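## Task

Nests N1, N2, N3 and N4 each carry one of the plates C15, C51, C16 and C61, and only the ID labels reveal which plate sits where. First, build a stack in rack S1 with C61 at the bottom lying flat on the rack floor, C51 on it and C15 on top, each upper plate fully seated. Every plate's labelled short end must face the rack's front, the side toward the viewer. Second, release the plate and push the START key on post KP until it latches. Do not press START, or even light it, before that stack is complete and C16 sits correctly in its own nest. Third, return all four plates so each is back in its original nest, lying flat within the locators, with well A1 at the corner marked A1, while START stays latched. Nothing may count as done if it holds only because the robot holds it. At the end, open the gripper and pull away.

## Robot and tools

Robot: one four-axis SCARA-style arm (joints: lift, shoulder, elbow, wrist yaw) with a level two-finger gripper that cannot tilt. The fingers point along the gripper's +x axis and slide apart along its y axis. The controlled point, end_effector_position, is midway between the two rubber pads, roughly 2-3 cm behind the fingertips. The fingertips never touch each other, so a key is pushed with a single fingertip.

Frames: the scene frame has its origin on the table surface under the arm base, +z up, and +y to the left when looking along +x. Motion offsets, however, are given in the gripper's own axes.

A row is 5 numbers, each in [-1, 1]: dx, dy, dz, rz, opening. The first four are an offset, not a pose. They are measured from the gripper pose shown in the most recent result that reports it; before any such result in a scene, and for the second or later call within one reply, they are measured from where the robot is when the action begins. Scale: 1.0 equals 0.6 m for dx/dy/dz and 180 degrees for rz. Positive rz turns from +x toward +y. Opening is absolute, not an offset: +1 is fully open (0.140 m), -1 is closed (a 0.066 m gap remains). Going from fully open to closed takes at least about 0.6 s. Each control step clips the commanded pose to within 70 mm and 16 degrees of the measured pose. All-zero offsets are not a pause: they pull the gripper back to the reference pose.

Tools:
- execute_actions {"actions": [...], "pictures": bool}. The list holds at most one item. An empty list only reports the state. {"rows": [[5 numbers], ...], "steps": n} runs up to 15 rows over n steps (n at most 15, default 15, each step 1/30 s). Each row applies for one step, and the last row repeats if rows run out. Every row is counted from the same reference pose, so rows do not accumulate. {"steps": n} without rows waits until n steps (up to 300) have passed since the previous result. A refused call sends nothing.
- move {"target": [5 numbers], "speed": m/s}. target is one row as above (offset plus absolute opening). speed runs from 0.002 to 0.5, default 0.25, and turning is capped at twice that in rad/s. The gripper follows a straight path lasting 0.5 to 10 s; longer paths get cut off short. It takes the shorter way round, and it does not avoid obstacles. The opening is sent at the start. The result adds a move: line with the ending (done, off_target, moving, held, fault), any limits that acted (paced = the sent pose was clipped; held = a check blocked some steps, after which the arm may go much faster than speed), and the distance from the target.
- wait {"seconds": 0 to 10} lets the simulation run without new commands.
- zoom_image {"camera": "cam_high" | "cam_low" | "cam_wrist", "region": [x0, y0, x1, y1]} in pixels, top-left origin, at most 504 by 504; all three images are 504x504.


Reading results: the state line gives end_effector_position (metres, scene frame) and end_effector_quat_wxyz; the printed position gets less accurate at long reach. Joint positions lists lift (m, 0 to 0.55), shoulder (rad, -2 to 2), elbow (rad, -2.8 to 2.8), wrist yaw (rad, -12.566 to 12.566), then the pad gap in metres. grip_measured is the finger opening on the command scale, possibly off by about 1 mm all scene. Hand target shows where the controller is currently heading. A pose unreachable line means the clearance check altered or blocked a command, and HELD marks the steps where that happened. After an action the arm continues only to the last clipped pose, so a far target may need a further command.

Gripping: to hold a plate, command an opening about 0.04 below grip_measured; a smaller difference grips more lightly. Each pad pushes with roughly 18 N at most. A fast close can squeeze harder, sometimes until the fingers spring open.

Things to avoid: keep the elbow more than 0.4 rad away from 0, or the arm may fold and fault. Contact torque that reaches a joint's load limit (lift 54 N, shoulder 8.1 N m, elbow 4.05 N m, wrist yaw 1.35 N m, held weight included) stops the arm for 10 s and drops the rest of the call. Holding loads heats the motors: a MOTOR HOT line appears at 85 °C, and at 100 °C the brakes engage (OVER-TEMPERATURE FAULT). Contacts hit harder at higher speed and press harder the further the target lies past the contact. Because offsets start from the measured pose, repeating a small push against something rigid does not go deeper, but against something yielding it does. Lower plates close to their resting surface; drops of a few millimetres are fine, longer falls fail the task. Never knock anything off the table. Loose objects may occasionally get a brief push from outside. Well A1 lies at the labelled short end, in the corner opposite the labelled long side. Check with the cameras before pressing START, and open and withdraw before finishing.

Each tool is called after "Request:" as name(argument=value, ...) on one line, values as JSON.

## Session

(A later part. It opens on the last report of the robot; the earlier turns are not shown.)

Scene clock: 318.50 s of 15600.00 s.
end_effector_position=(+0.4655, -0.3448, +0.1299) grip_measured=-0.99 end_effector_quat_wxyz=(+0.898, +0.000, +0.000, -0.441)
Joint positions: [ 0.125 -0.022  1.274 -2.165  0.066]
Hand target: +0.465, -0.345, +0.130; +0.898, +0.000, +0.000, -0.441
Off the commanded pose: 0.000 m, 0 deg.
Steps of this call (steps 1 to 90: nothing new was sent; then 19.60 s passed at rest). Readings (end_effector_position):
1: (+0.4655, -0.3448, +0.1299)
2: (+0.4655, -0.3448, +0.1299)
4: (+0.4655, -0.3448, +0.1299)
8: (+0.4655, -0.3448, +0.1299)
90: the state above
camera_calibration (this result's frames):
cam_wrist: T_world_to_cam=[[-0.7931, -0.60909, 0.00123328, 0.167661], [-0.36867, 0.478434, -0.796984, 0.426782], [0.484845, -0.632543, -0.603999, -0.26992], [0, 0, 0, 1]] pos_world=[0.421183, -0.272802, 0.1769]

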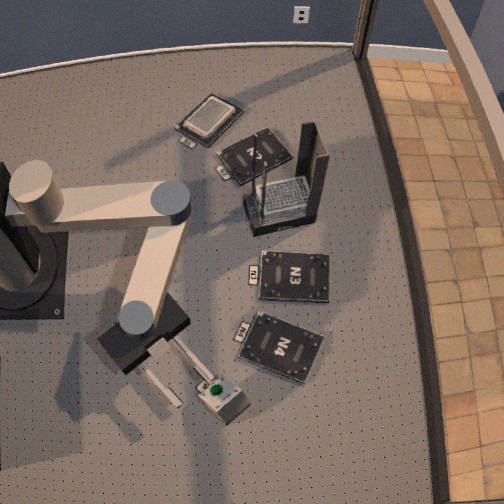

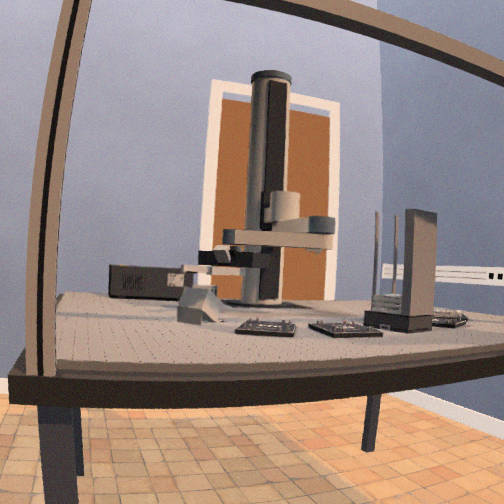

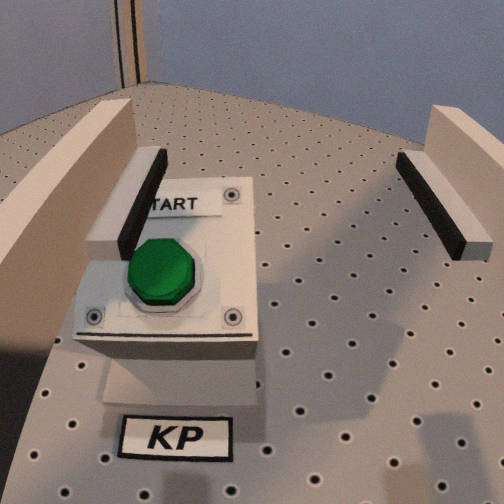

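Request:
move(target=[0.013,0,-0.071,0,-1], speed=0.2)

Request:
move(target=[0.0065,0,-0.0115,0,-1], speed=0.01)

Request:
move(target=[-0.02,0,0.035,0,-1], speed=0.1)

Scene clock: 327.67 s of 15600.00 s.
end_effector_position=(+0.4703, -0.3508, +0.0873) grip_measured=-0.99 end_effector_quat_wxyz=(+0.898, +0.000, +0.000, -0.440)
Joint positions: [ 0.082 -0.038  1.312 -2.186  0.066]
Hand target: +0.470, -0.351, +0.087; +0.898, +0.000, +0.000, -0.441
Off the commanded pose: 0.000 m, 0 deg.
After step 90, 5.47 s passed at rest.
move: done
camera_calibration (this result's frames):
cam_wrist: T_world_to_cam=[[-0.792714, -0.609593, 0.00123328, 0.167528], [-0.368973, 0.4782, -0.796984, 0.397557], [0.485246, -0.632235, -0.603999, -0.301963], [0, 0, 0, 1]] pos_world=[0.426016, -0.278899, 0.134254]

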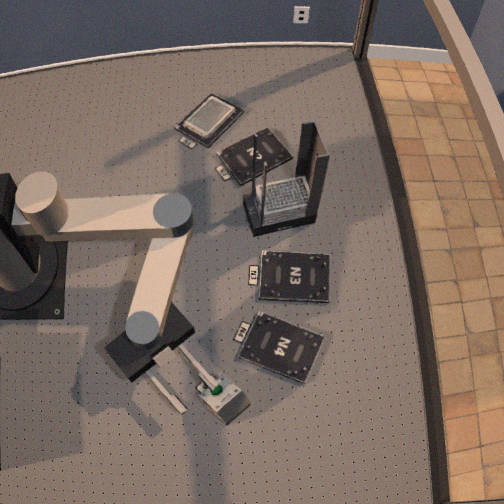

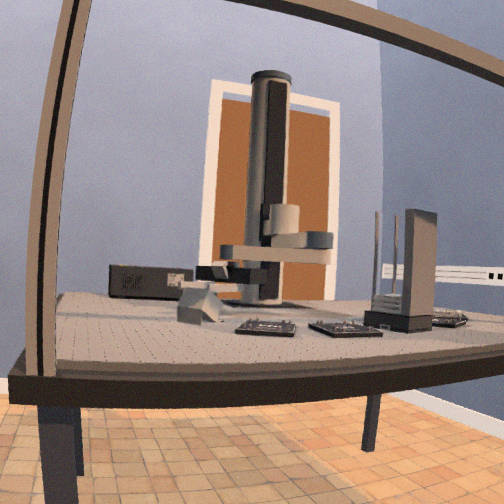

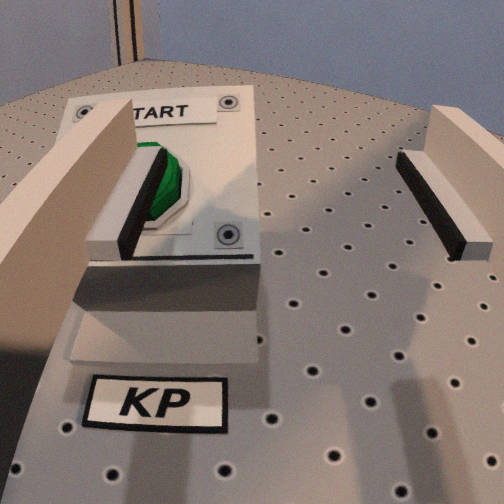

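Scene clock: 328.67 s of 15600.00 s.
end_effector_position=(+0.4728, -0.3537, +0.0805) grip_measured=-0.99 end_effector_quat_wxyz=(+0.898, +0.000, +0.000, -0.440)
Joint positions: [ 0.076 -0.046  1.331 -2.196  0.066]
Hand target: +0.473, -0.354, +0.080; +0.898, +0.000, +0.000, -0.440
Off the commanded pose: 0.000 m, 0 deg.
move: done
camera_calibration (this result's frames):
cam_wrist: T_world_to_cam=[[-0.792018, -0.610496, 0.00123328, 0.167117], [-0.369518, 0.477779, -0.796984, 0.394597], [0.485967, -0.631682, -0.603999, -0.309216], [0, 0, 0, 1]] pos_world=[0.428439, -0.281832, 0.127516]

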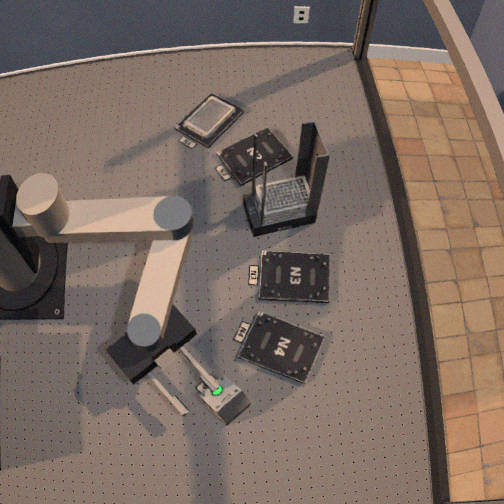

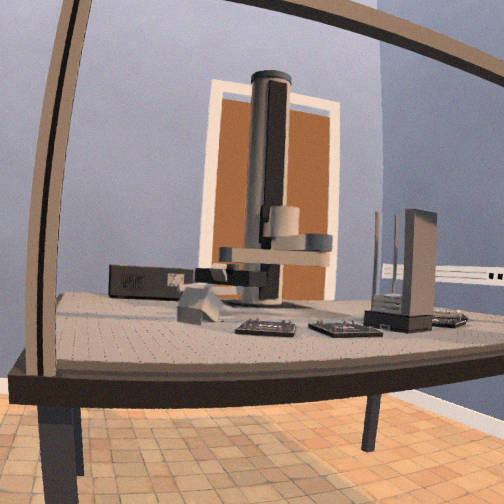

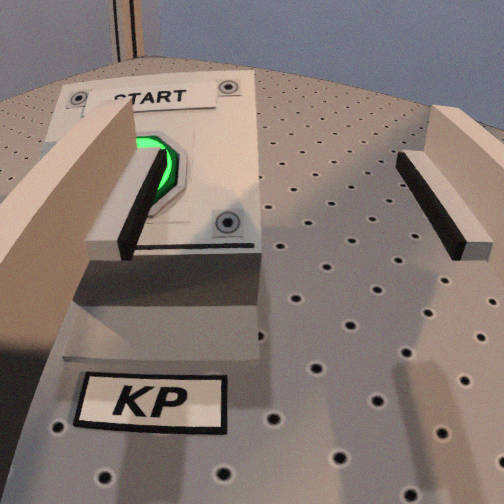

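Scene clock: 329.37 s of 15600.00 s.
end_effector_position=(+0.4654, -0.3443, +0.1016) grip_measured=-0.99 end_effector_quat_wxyz=(+0.898, +0.000, +0.000, -0.440)
Joint positions: [ 0.097 -0.021  1.272 -2.163  0.066]
Hand target: +0.465, -0.344, +0.102; +0.898, +0.000, +0.000, -0.440
Off the commanded pose: 0.000 m, 0 deg.
move: done
camera_calibration (this result's frames):
cam_wrist: T_world_to_cam=[[-0.792435, -0.609956, 0.00123328, 0.167281], [-0.369192, 0.478031, -0.796984, 0.404055], [0.485535, -0.632013, -0.603999, -0.286851], [0, 0, 0, 1]] pos_world=[0.42101, -0.272411, 0.148562]

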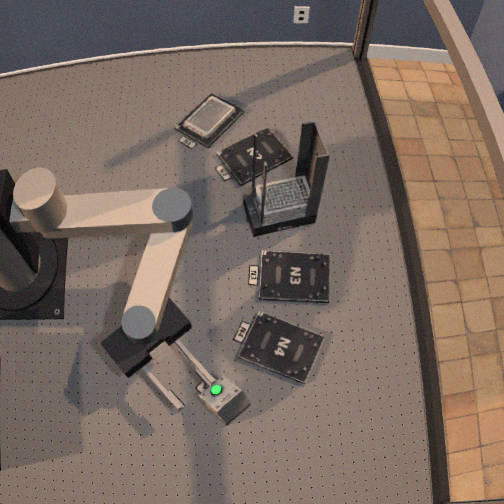

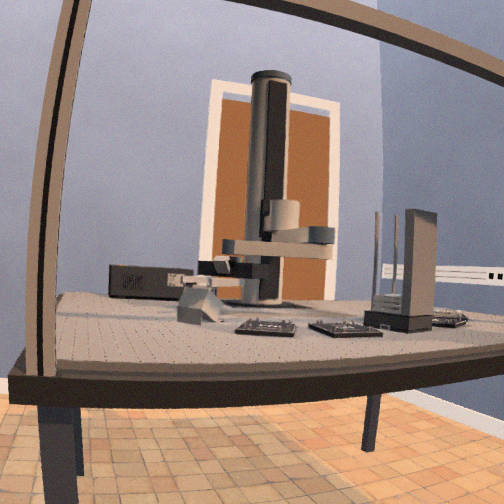

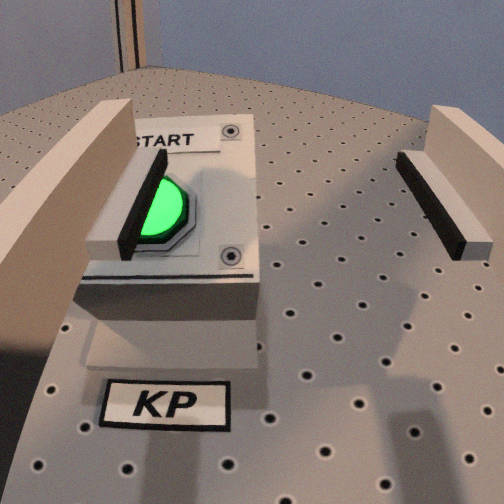

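Request:
move(target=[0,0,0.0473,0,-1], speed=0.4)

Request:
move(target=[-0.4495,0.5778,-0.0635,0.3507,0.1], speed=0.5)

Scene clock: 337.23 s of 15600.00 s.
end_effector_position=(+0.4654, -0.3443, +0.1300) grip_measured=-0.99 end_effector_quat_wxyz=(+0.898, +0.000, +0.000, -0.440)
Joint positions: [ 0.125 -0.021  1.272 -2.163  0.066]
Hand target: +0.465, -0.344, +0.130; +0.898, +0.000, +0.000, -0.440
Off the commanded pose: 0.000 m, 0 deg.
After step 90, 4.17 s passed at rest.
move: done
camera_calibration (this result's frames):
cam_wrist: T_world_to_cam=[[-0.792411, -0.609987, 0.00123328, 0.167232], [-0.369211, 0.478016, -0.796984, 0.426717], [0.48556, -0.631994, -0.603999, -0.269691], [0, 0, 0, 1]] pos_world=[0.421016, -0.272411, 0.176987]

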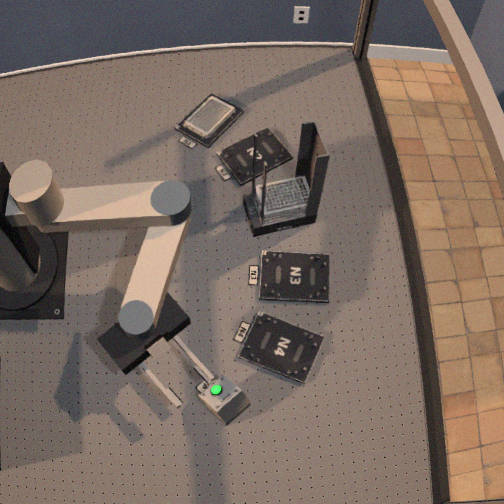

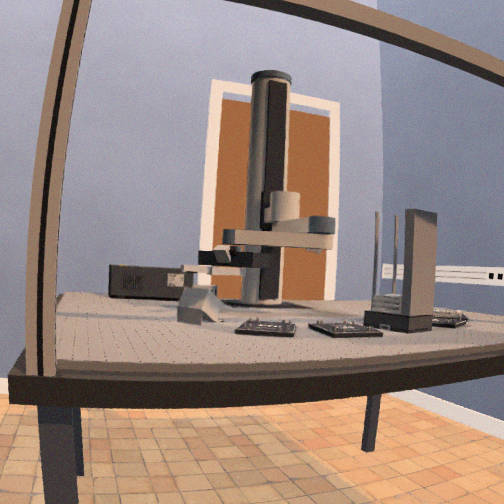

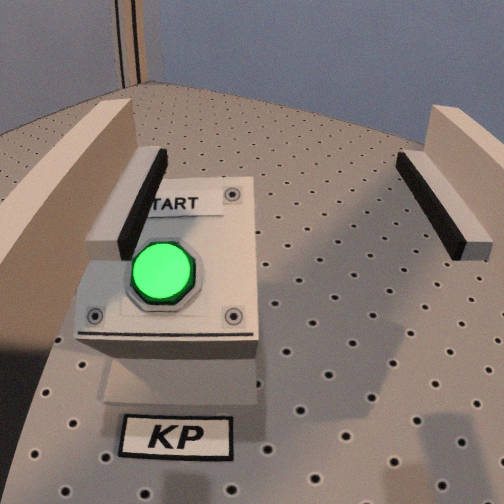

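Scene clock: 338.87 s of 15600.00 s.
end_effector_position=(+0.5744, +0.0814, +0.0919) grip_measured=+0.10 end_effector_quat_wxyz=(+0.995, +0.000, +0.000, +0.095)
Joint positions: [ 0.087  1.113  1.071 -1.993  0.107]
Hand target: +0.574, +0.081, +0.092; +0.995, +0.000, +0.000, +0.095
Off the commanded pose: 0.000 m, 0 deg.
move: done
camera_calibration (this result's frames):
cam_wrist: T_world_to_cam=[[0.18667, -0.982422, 0.00123328, -0.0187113], [-0.593199, -0.113714, -0.796984, 0.409908], [0.783115, 0.148042, -0.603999, -0.31102], [0, 0, 0, 1]] pos_world=[0.490214, 0.074274, 0.138858]

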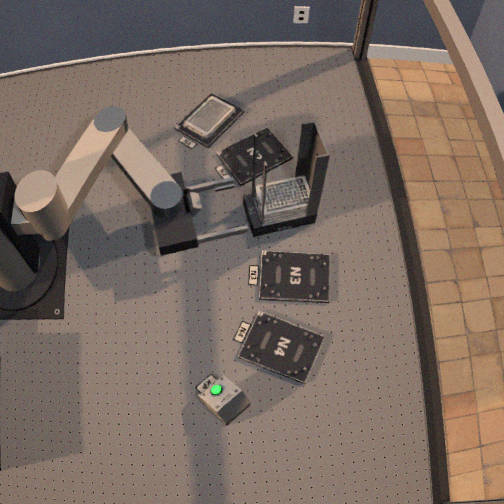

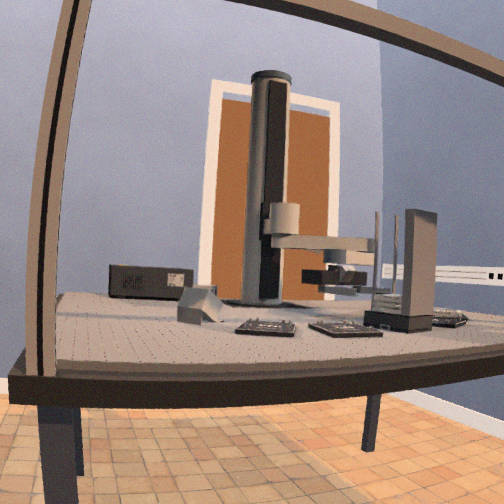

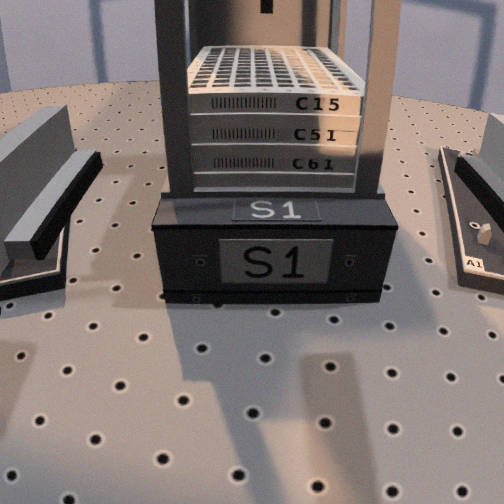

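Request:
move(target=[0.1999,-0.0003,0,-0.0001,0.1], speed=0.3)

Request:
execute_actions(actions=[{"rows":[[0,0,0,0,-0.48]],"steps":10}], pictures=false)

Request:
execute_actions(actions=[{"rows":[[0,0,0,0,-0.5],[0,0,0,0,-0.515],[0,0,0,0,-0.53],[0,0,0,0,-0.54],[0,0,0,0,-0.55],[0,0,0,0,-0.56],[0,0,0,0,-0.57],[0,0,0,0,-0.58],[0,0,0,0,-0.59],[0,0,0,0,-0.6]],"steps":12}], pictures=false)

Request:
move(target=[0,0,0.02,0,-0.6], speed=0.05)

Request:
zoom_image(camera="cam_wrist", region=[110, 130, 430, 420])

Scene clock: 347.20 s of 15600.00 s.
end_effector_position=(+0.6922, +0.1039, +0.0919) grip_measured=+0.10 end_effector_quat_wxyz=(+0.995, +0.000, +0.000, +0.095)
Joint positions: [ 0.087  0.864  1.677 -2.35   0.107]
Hand target: +0.692, +0.104, +0.092; +0.995, +0.000, +0.000, +0.095
Off the commanded pose: 0.000 m, 0 deg.
After step 90, 4.47 s passed at rest.
move: done
camera_calibration (this result's frames):
cam_wrist: T_world_to_cam=[[0.186793, -0.982399, 0.00123328, -0.0186381], [-0.593185, -0.113789, -0.796984, 0.48237], [0.783096, 0.148139, -0.603999, -0.406612], [0, 0, 0, 1]] pos_world=[0.608033, 0.0968135, 0.138871]

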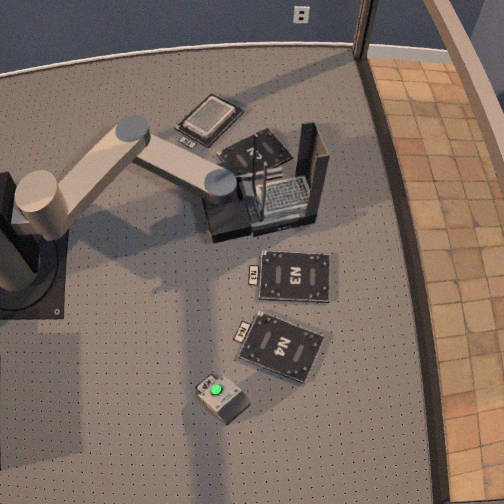

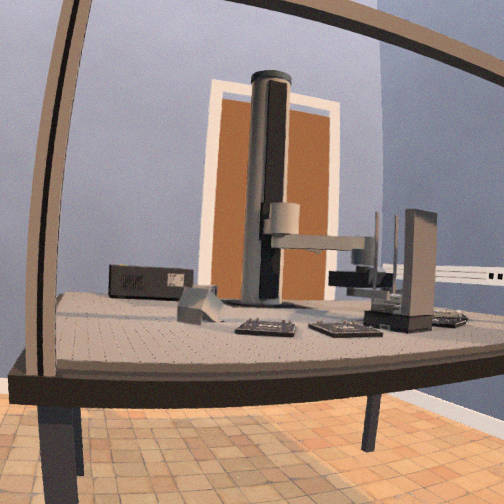

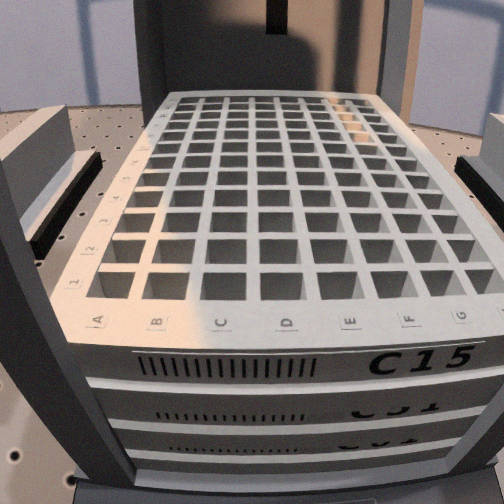

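Scene clock: 347.53 s of 15600.00 s.
end_effector_position=(+0.6922, +0.1039, +0.0919) grip_measured=-0.48 end_effector_quat_wxyz=(+0.995, +0.000, +0.000, +0.095)
Joint positions: [ 0.087  0.864  1.677 -2.35   0.085]
Hand target: +0.692, +0.104, +0.092; +0.995, +0.000, +0.000, +0.095
Off the commanded pose: 0.000 m, 0 deg.
Steps of this call (steps 1 to 10: all 10 steps of this action). Readings (end_effector_position):
1: (+0.6922, +0.1039, +0.0919)
2: (+0.6922, +0.1039, +0.0919)
4: (+0.6922, +0.1039, +0.0919)
8: (+0.6922, +0.1039, +0.0919)
10: the state above

Scene clock: 347.93 s of 15600.00 s.
end_effector_position=(+0.6922, +0.1039, +0.0919) grip_measured=-0.55 end_effector_quat_wxyz=(+0.995, +0.000, +0.000, +0.095)
Joint positions: [ 0.087  0.864  1.677 -2.35   0.082]
Hand target: +0.692, +0.104, +0.092; +0.995, +0.000, +0.000, +0.095
Off the commanded pose: 0.000 m, 0 deg.
Steps of this call (steps 1 to 12: all 12 steps of this action). Readings (end_effector_position):
1: (+0.6922, +0.1039, +0.0919)
2: (+0.6922, +0.1039, +0.0919)
4: (+0.6922, +0.1039, +0.0919)
8: (+0.6922, +0.1039, +0.0919)
12: the state above

Scene clock: 348.87 s of 15600.00 s.
end_effector_position=(+0.6922, +0.1039, +0.1039) grip_measured=-0.55 end_effector_quat_wxyz=(+0.995, +0.000, +0.000, +0.095)
Joint positions: [ 0.099  0.864  1.677 -2.35   0.082]
Hand target: +0.692, +0.104, +0.104; +0.995, +0.000, +0.000, +0.095
Off the commanded pose: 0.000 m, 0 deg.
move: done
camera_calibration (this result's frames):
cam_wrist: T_world_to_cam=[[0.18679, -0.982399, 0.00123328, -0.0186512], [-0.593185, -0.113787, -0.796984, 0.491961], [0.783097, 0.148137, -0.603999, -0.399344], [0, 0, 0, 1]] pos_world=[0.608033, 0.0968135, 0.150905]

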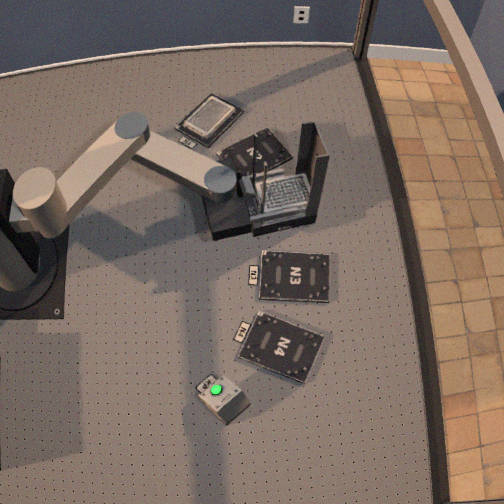

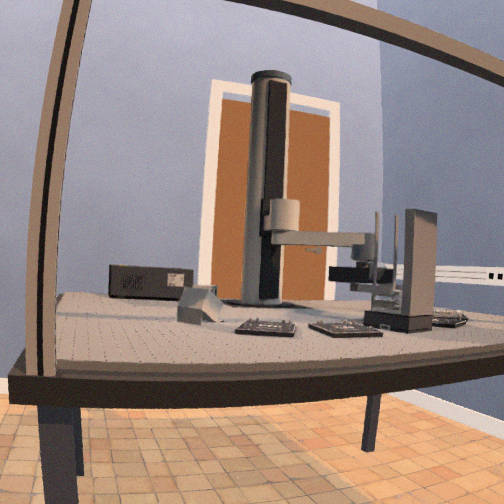

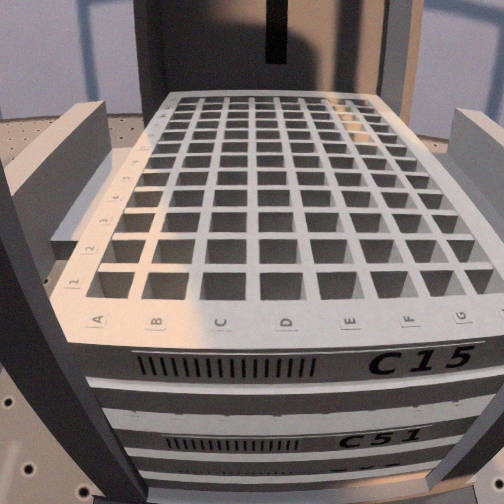

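Region (110, 130, 430, 420) of cam_wrist's 504x504 image, scaled by 1.575, with more detail than that image has; it fills the top 457 rows of this view, and the rest is white.

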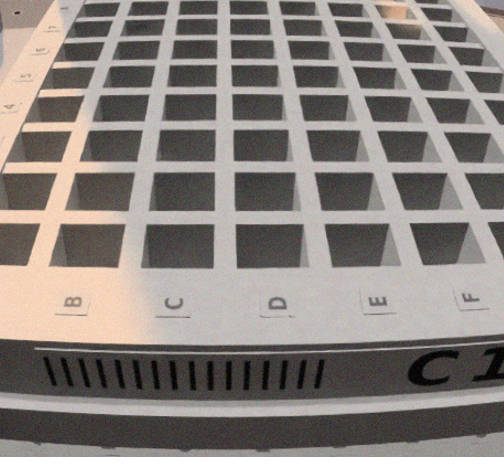

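Request:
move(target=[0,0,0.3685,0,-0.6], speed=0.35)

Request:
move(target=[-0.0374,0.2957,0,0.1004,-0.6], speed=0.35)

Request:
move(target=[0,0,-0.4583,0,-0.6], speed=0.35)

Scene clock: 356.70 s of 15600.00 s.
end_effector_position=(+0.6922, +0.1040, +0.3250) grip_measured=-0.55 end_effector_quat_wxyz=(+0.995, +0.000, +0.000, +0.095)
Joint positions: [ 0.32   0.864  1.677 -2.35   0.082]
Hand target: +0.692, +0.104, +0.325; +0.995, +0.000, +0.000, +0.095
Off the commanded pose: 0.000 m, 0 deg.
After step 90, 3.70 s passed at rest.
move: done
camera_calibration (this result's frames):
cam_wrist: T_world_to_cam=[[0.186824, -0.982393, 0.00123328, -0.0189367], [-0.593181, -0.113807, -0.796984, 0.668204], [0.783092, 0.148164, -0.603999, -0.265782], [0, 0, 0, 1]] pos_world=[0.608036, 0.0968228, 0.372039]

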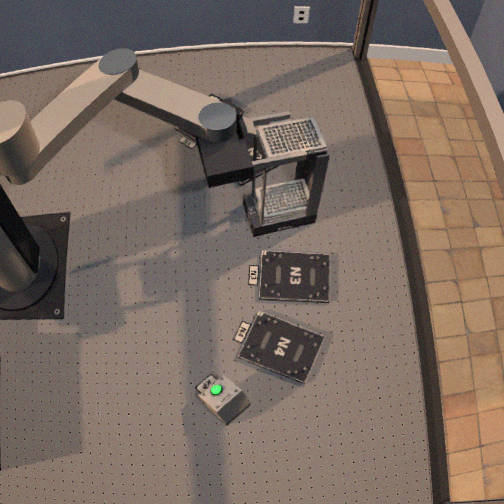

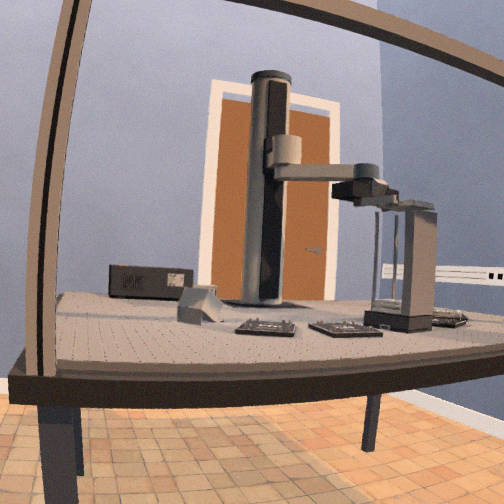

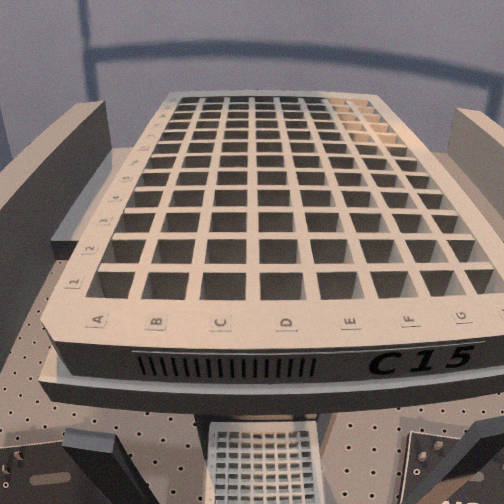

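Scene clock: 357.60 s of 15600.00 s.
end_effector_position=(+0.6365, +0.2742, +0.3250) grip_measured=-0.55 end_effector_quat_wxyz=(+0.968, +0.000, +0.000, +0.251)
Joint positions: [ 0.32   1.186  1.731 -2.41   0.082]
Hand target: +0.637, +0.274, +0.325; +0.968, +0.000, +0.000, +0.251
Off the commanded pose: 0.000 m, 0 deg.
move: done
camera_calibration (this result's frames):
cam_wrist: T_world_to_cam=[[0.48313, -0.875548, 0.00123328, -0.0591808], [-0.528356, -0.292671, -0.796984, 0.662271], [0.698159, 0.384395, -0.603999, -0.258035], [0, 0, 0, 1]] pos_world=[0.558656, 0.241199, 0.372039]

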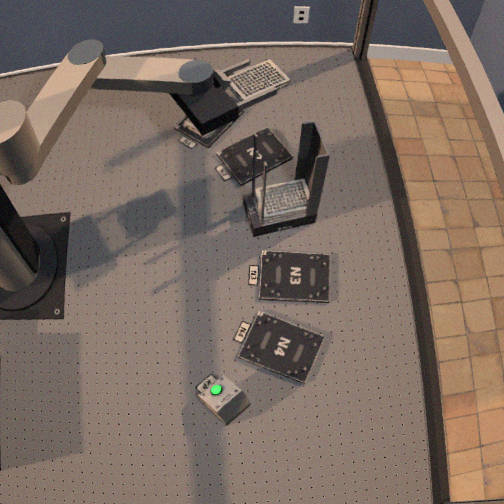

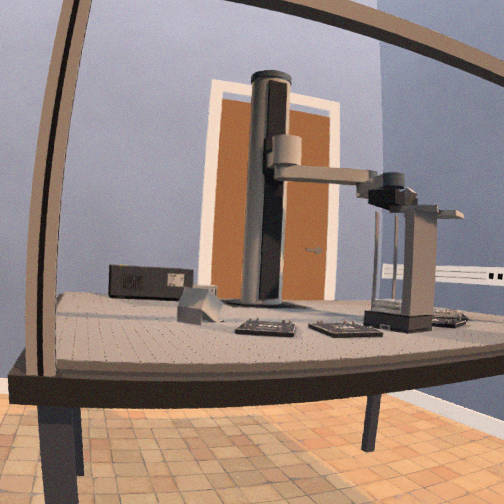

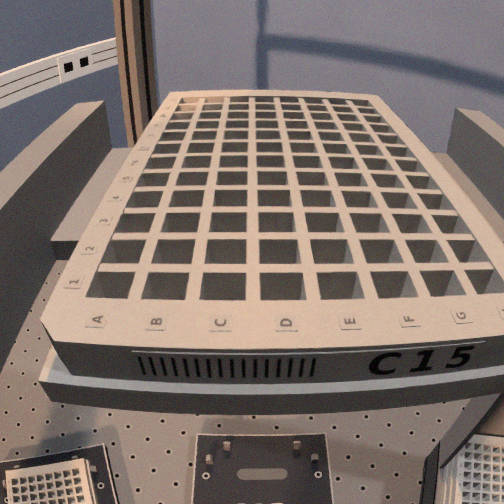

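Scene clock: 358.87 s of 15600.00 s.
end_effector_position=(+0.6365, +0.2742, +0.0500) grip_measured=-0.55 end_effector_quat_wxyz=(+0.968, +0.000, +0.000, +0.251)
Joint positions: [ 0.045  1.186  1.731 -2.41   0.082]
Hand target: +0.636, +0.274, +0.050; +0.968, +0.000, +0.000, +0.251
Off the commanded pose: 0.000 m, 0 deg.
move: done
camera_calibration (this result's frames):
cam_wrist: T_world_to_cam=[[0.483095, -0.875567, 0.00123328, -0.0588295], [-0.528368, -0.29265, -0.796984, 0.443069], [0.698174, 0.384367, -0.603999, -0.424157], [0, 0, 0, 1]] pos_world=[0.558659, 0.241187, 0.097001]

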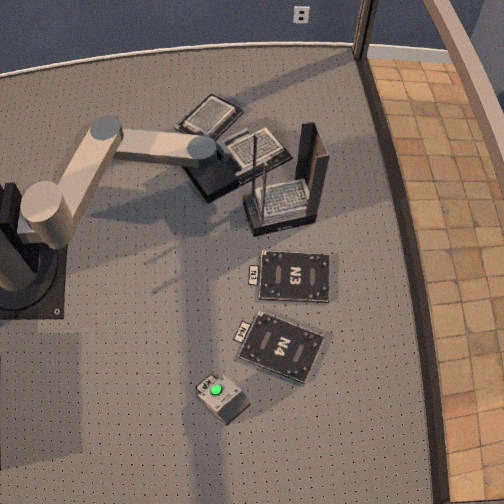

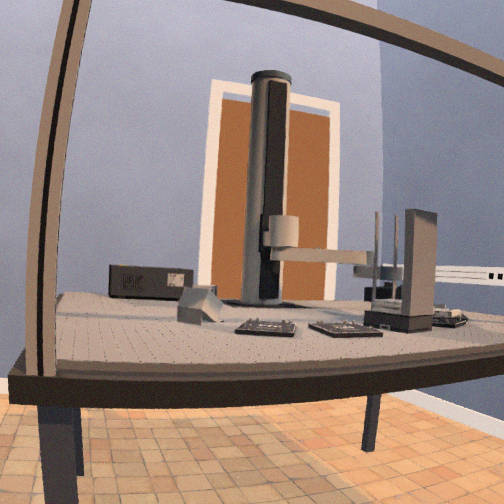

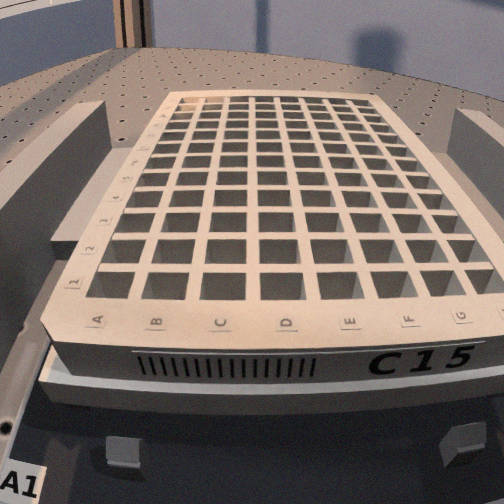

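Request:
move(target=[-0.0003,-0.0002,-0.0265,-0.0001,-0.6], speed=0.03)

Request:
execute_actions(actions=[{"rows":[[0,0,0,0,-0.57],[0,0,0,0,-0.55],[0,0,0,0,-0.53],[0,0,0,0,-0.5],[0,0,0,0,0.1]],"steps":14}])

Request:
move(target=[-0.1833,0,0.0747,0,0.1], speed=0.4)

Request:
move(target=[-0.063,-0.2302,0,-0.1005,0.1], speed=0.5)

Scene clock: 369.70 s of 15600.00 s.
end_effector_position=(+0.6365, +0.2738, +0.0340) grip_measured=-0.55 end_effector_quat_wxyz=(+0.968, +0.000, +0.000, +0.250)
Joint positions: [ 0.029  1.186  1.73  -2.41   0.082]
Hand target: +0.636, +0.274, +0.034; +0.968, +0.000, +0.000, +0.251
Off the commanded pose: 0.000 m, 0 deg.
After step 90, 7.07 s passed at rest.
move: done
camera_calibration (this result's frames):
cam_wrist: T_world_to_cam=[[0.48231, -0.876, 0.00123328, -0.0584748], [-0.52863, -0.292176, -0.796984, 0.430295], [0.698518, 0.383741, -0.603999, -0.433721], [0, 0, 0, 1]] pos_world=[0.558632, 0.240935, 0.0810433]

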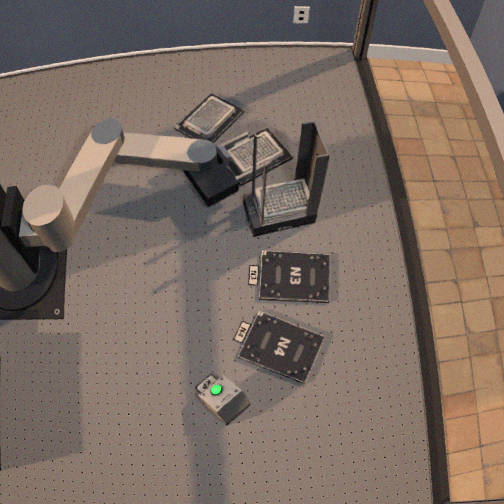

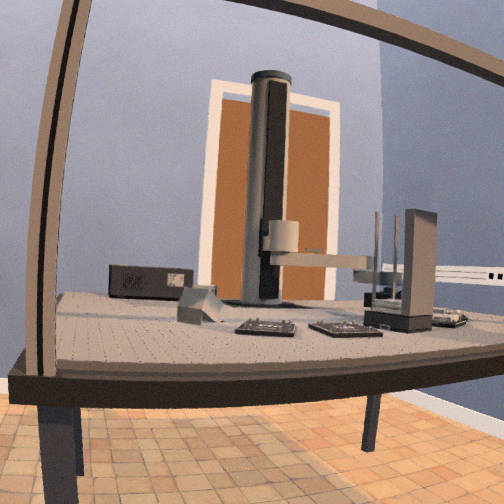

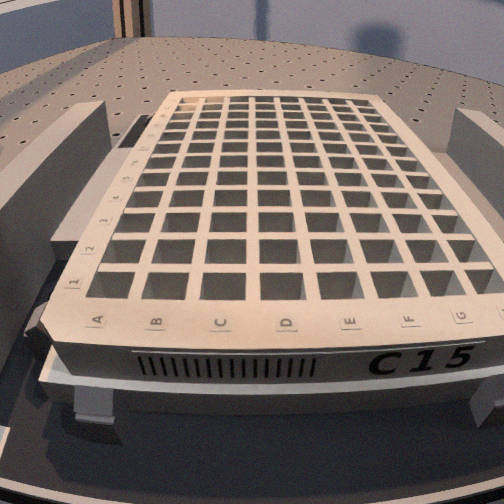

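Scene clock: 370.17 s of 15600.00 s.
end_effector_position=(+0.6365, +0.2738, +0.0340) grip_measured=+0.10 end_effector_quat_wxyz=(+0.968, +0.000, +0.000, +0.250)
Joint positions: [ 0.029  1.186  1.73  -2.41   0.107]
Hand target: +0.636, +0.274, +0.034; +0.968, +0.000, +0.000, +0.250
Off the commanded pose: 0.000 m, 0 deg.
Steps of this call (steps 1 to 14: all 14 steps of this action). Readings (end_effector_position):
1: (+0.6365, +0.2738, +0.0340)
2: (+0.6365, +0.2738, +0.0340)
4: (+0.6365, +0.2738, +0.0340)
8: (+0.6365, +0.2738, +0.0340)
14: the state above
camera_calibration (this result's frames):
cam_wrist: T_world_to_cam=[[0.482307, -0.876002, 0.00123328, -0.0584771], [-0.528631, -0.292174, -0.796984, 0.430296], [0.69852, 0.383739, -0.603999, -0.433725], [0, 0, 0, 1]] pos_world=[0.558637, 0.240932, 0.0810417]

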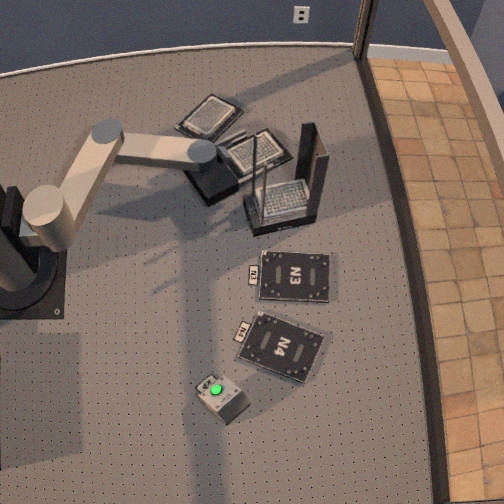

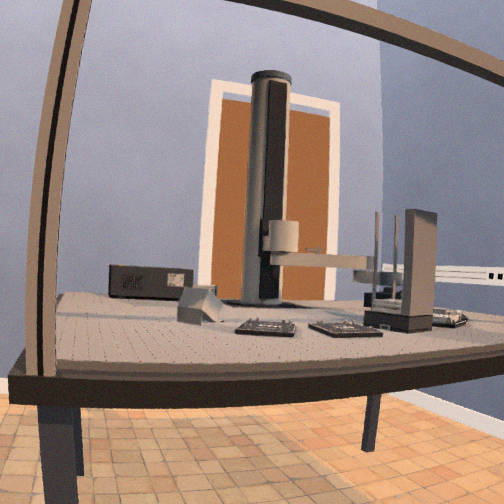

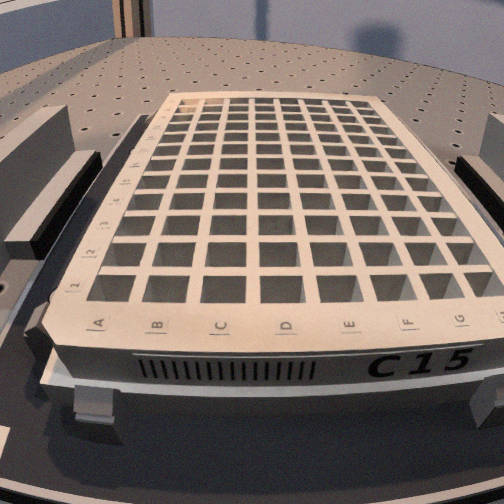

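Scene clock: 371.20 s of 15600.00 s.
end_effector_position=(+0.5402, +0.2205, +0.0789) grip_measured=+0.10 end_effector_quat_wxyz=(+0.968, +0.000, +0.000, +0.250)
Joint positions: [ 0.074  1.435  1.159 -2.089  0.107]
Hand target: +0.540, +0.221, +0.079; +0.968, +0.000, +0.000, +0.250
Off the commanded pose: 0.000 m, 0 deg.
move: done
camera_calibration (this result's frames):
cam_wrist: T_world_to_cam=[[0.481988, -0.876177, 0.00123328, -0.0586124], [-0.528737, -0.291982, -0.796984, 0.399624], [0.698659, 0.383485, -0.603999, -0.318972], [0, 0, 0, 1]] pos_world=[0.4624, 0.18765, 0.125907]

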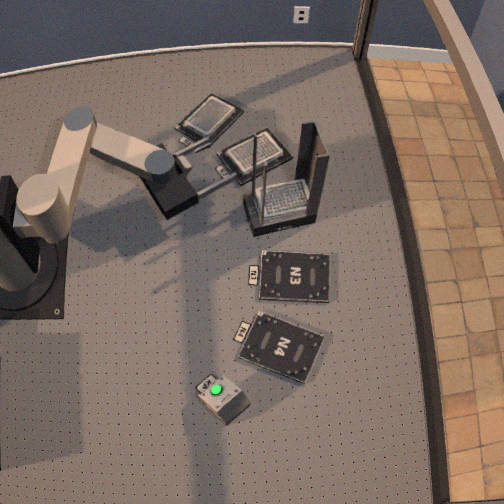

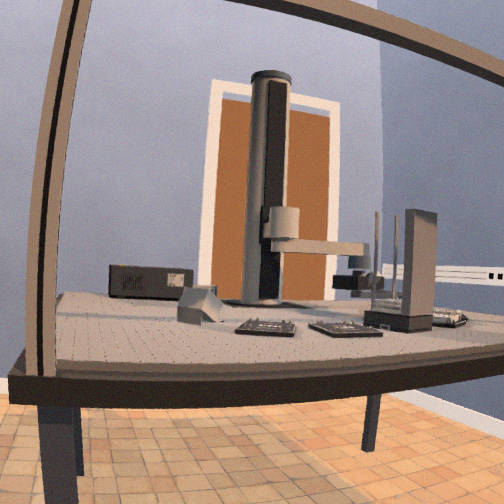

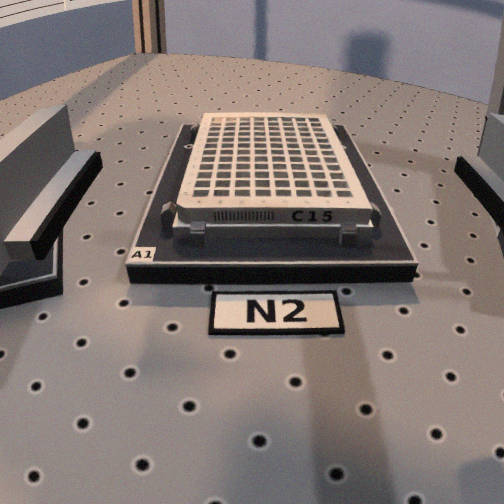

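Scene clock: 372.03 s of 15600.00 s.
end_effector_position=(+0.5741, +0.0812, +0.0789) grip_measured=+0.10 end_effector_quat_wxyz=(+0.996, +0.000, +0.000, +0.095)
Joint positions: [ 0.074  1.113  1.07  -1.994  0.107]
Hand target: +0.574, +0.081, +0.079; +0.995, +0.000, +0.000, +0.095
Off the commanded pose: 0.000 m, 0 deg.
move: done
camera_calibration (this result's frames):
cam_wrist: T_world_to_cam=[[0.185363, -0.982669, 0.00123328, -0.0180909], [-0.59335, -0.112925, -0.796984, 0.399394], [0.783311, 0.146999, -0.603999, -0.318595], [0, 0, 0, 1]] pos_world=[0.489893, 0.0741574, 0.125902]

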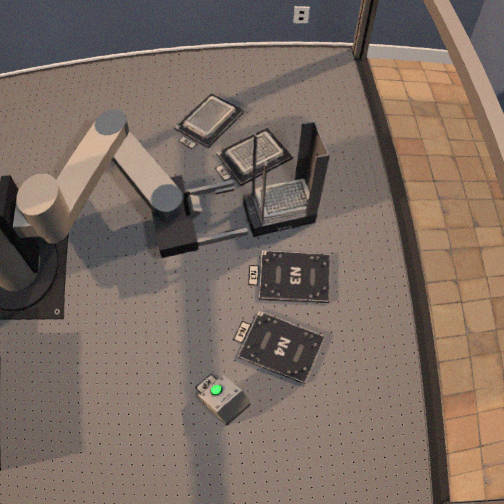

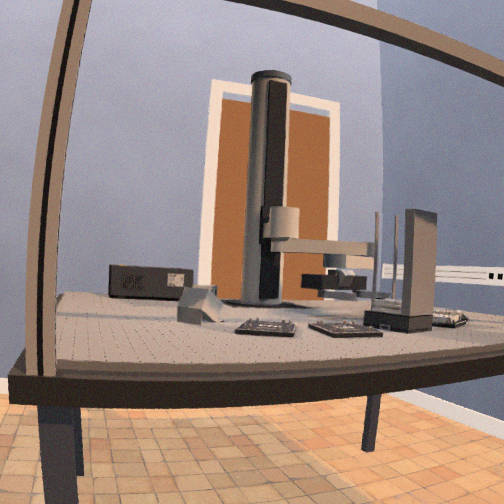

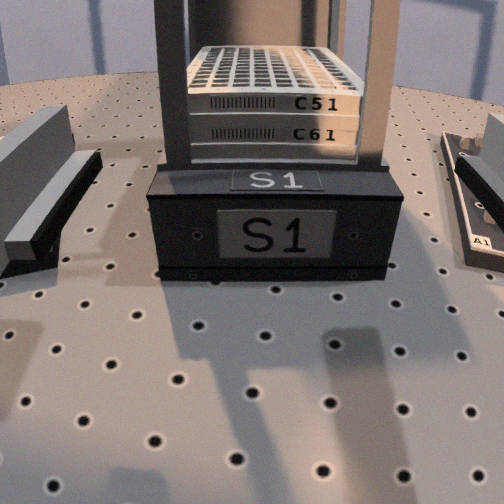

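Request:
move(target=[0.2004,0.0002,0,0.0002,0.1], speed=0.3)

Request:
execute_actions(actions=[{"rows":[[0,0,0,0,-0.48]],"steps":10}], pictures=false)

Request:
execute_actions(actions=[{"rows":[[0,0,0,0,-0.5],[0,0,0,0,-0.515],[0,0,0,0,-0.53],[0,0,0,0,-0.54],[0,0,0,0,-0.55],[0,0,0,0,-0.56],[0,0,0,0,-0.57],[0,0,0,0,-0.58],[0,0,0,0,-0.59],[0,0,0,0,-0.6]],"steps":12}], pictures=false)

Request:
move(target=[0,0,0.015,0,-0.6], speed=0.05)

Request:
zoom_image(camera="cam_wrist", region=[110, 130, 430, 420])

Scene clock: 381.97 s of 15600.00 s.
end_effector_position=(+0.6922, +0.1039, +0.0789) grip_measured=+0.10 end_effector_quat_wxyz=(+0.995, +0.000, +0.000, +0.095)
Joint positions: [ 0.074  0.865  1.676 -2.35   0.107]
Hand target: +0.692, +0.104, +0.079; +0.995, +0.000, +0.000, +0.095
Off the commanded pose: 0.000 m, 0 deg.
After step 90, 6.07 s passed at rest.
move: done
camera_calibration (this result's frames):
cam_wrist: T_world_to_cam=[[0.18641, -0.982471, 0.00123328, -0.0183758], [-0.593229, -0.113557, -0.796984, 0.472021], [0.783154, 0.147834, -0.603999, -0.414407], [0, 0, 0, 1]] pos_world=[0.607987, 0.0968114, 0.125915]

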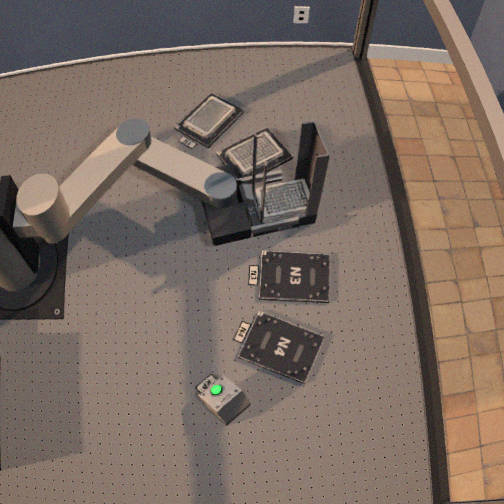

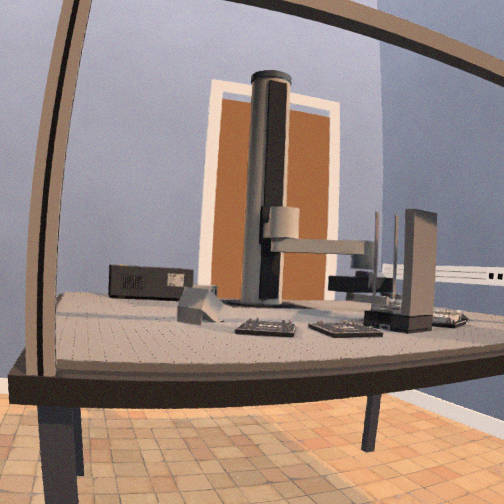

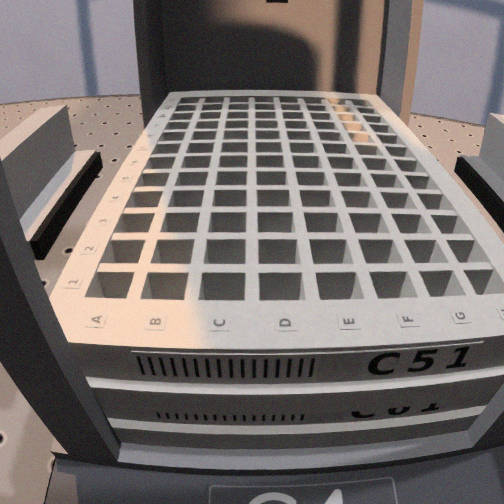

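Scene clock: 382.30 s of 15600.00 s.
end_effector_position=(+0.6922, +0.1039, +0.0789) grip_measured=-0.48 end_effector_quat_wxyz=(+0.995, +0.000, +0.000, +0.095)
Joint positions: [ 0.074  0.865  1.676 -2.35   0.085]
Hand target: +0.692, +0.104, +0.079; +0.995, +0.000, +0.000, +0.095
Off the commanded pose: 0.000 m, 0 deg.
Steps of this call (steps 1 to 10: all 10 steps of this action). Readings (end_effector_position):
1: (+0.6922, +0.1039, +0.0789)
2: (+0.6922, +0.1039, +0.0789)
4: (+0.6922, +0.1039, +0.0789)
8: (+0.6922, +0.1039, +0.0789)
10: the state above

Scene clock: 382.70 s of 15600.00 s.
end_effector_position=(+0.6922, +0.1039, +0.0789) grip_measured=-0.55 end_effector_quat_wxyz=(+0.995, +0.000, +0.000, +0.095)
Joint positions: [ 0.074  0.865  1.676 -2.35   0.082]
Hand target: +0.692, +0.104, +0.079; +0.995, +0.000, +0.000, +0.095
Off the commanded pose: 0.000 m, 0 deg.
Steps of this call (steps 1 to 12: all 12 steps of this action). Readings (end_effector_position):
1: (+0.6922, +0.1039, +0.0789)
2: (+0.6922, +0.1039, +0.0789)
4: (+0.6922, +0.1039, +0.0789)
8: (+0.6922, +0.1039, +0.0789)
12: the state above

Scene clock: 383.63 s of 15600.00 s.
end_effector_position=(+0.6922, +0.1039, +0.0879) grip_measured=-0.55 end_effector_quat_wxyz=(+0.995, +0.000, +0.000, +0.095)
Joint positions: [ 0.083  0.865  1.676 -2.35   0.082]
Hand target: +0.692, +0.104, +0.088; +0.995, +0.000, +0.000, +0.095
Off the commanded pose: 0.000 m, 0 deg.
move: done
camera_calibration (this result's frames):
cam_wrist: T_world_to_cam=[[0.186407, -0.982472, 0.00123328, -0.018385], [-0.59323, -0.113555, -0.796984, 0.479209], [0.783155, 0.147832, -0.603999, -0.408959], [0, 0, 0, 1]] pos_world=[0.607987, 0.0968111, 0.134934]

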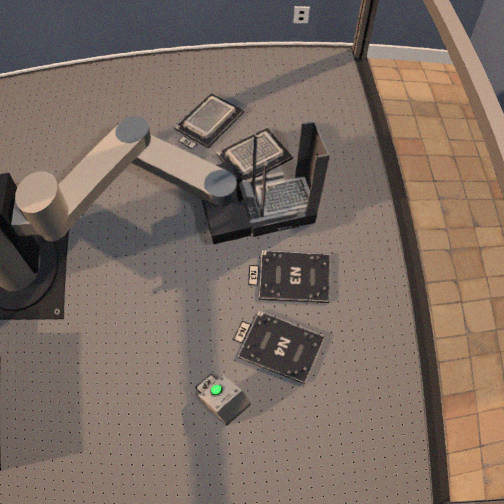

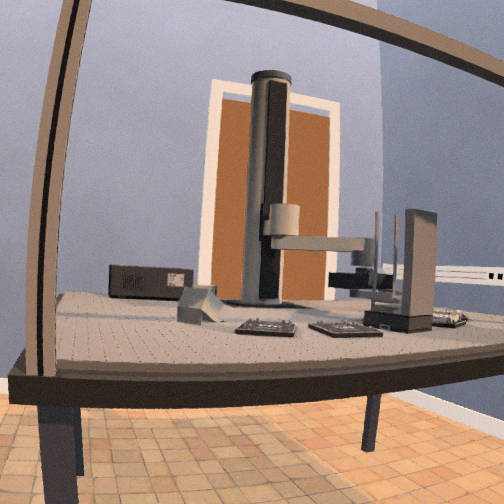

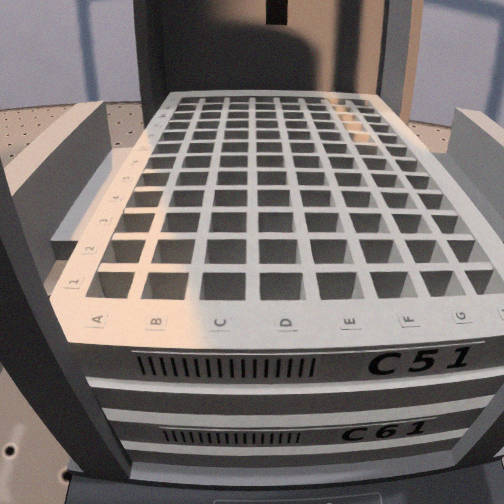

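Region (110, 130, 430, 420) of cam_wrist's 504x504 image, scaled by 1.575, with more detail than that image has; it fills the top 457 rows of this view, and the rest is white.

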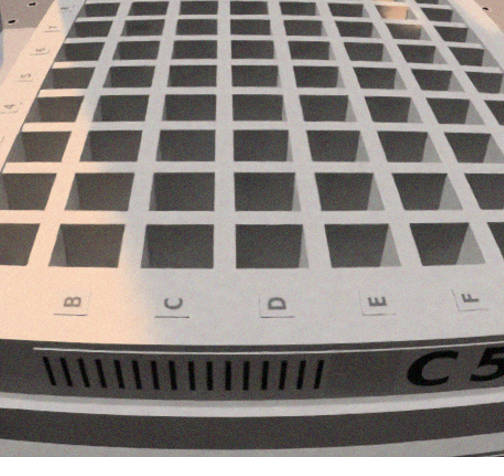

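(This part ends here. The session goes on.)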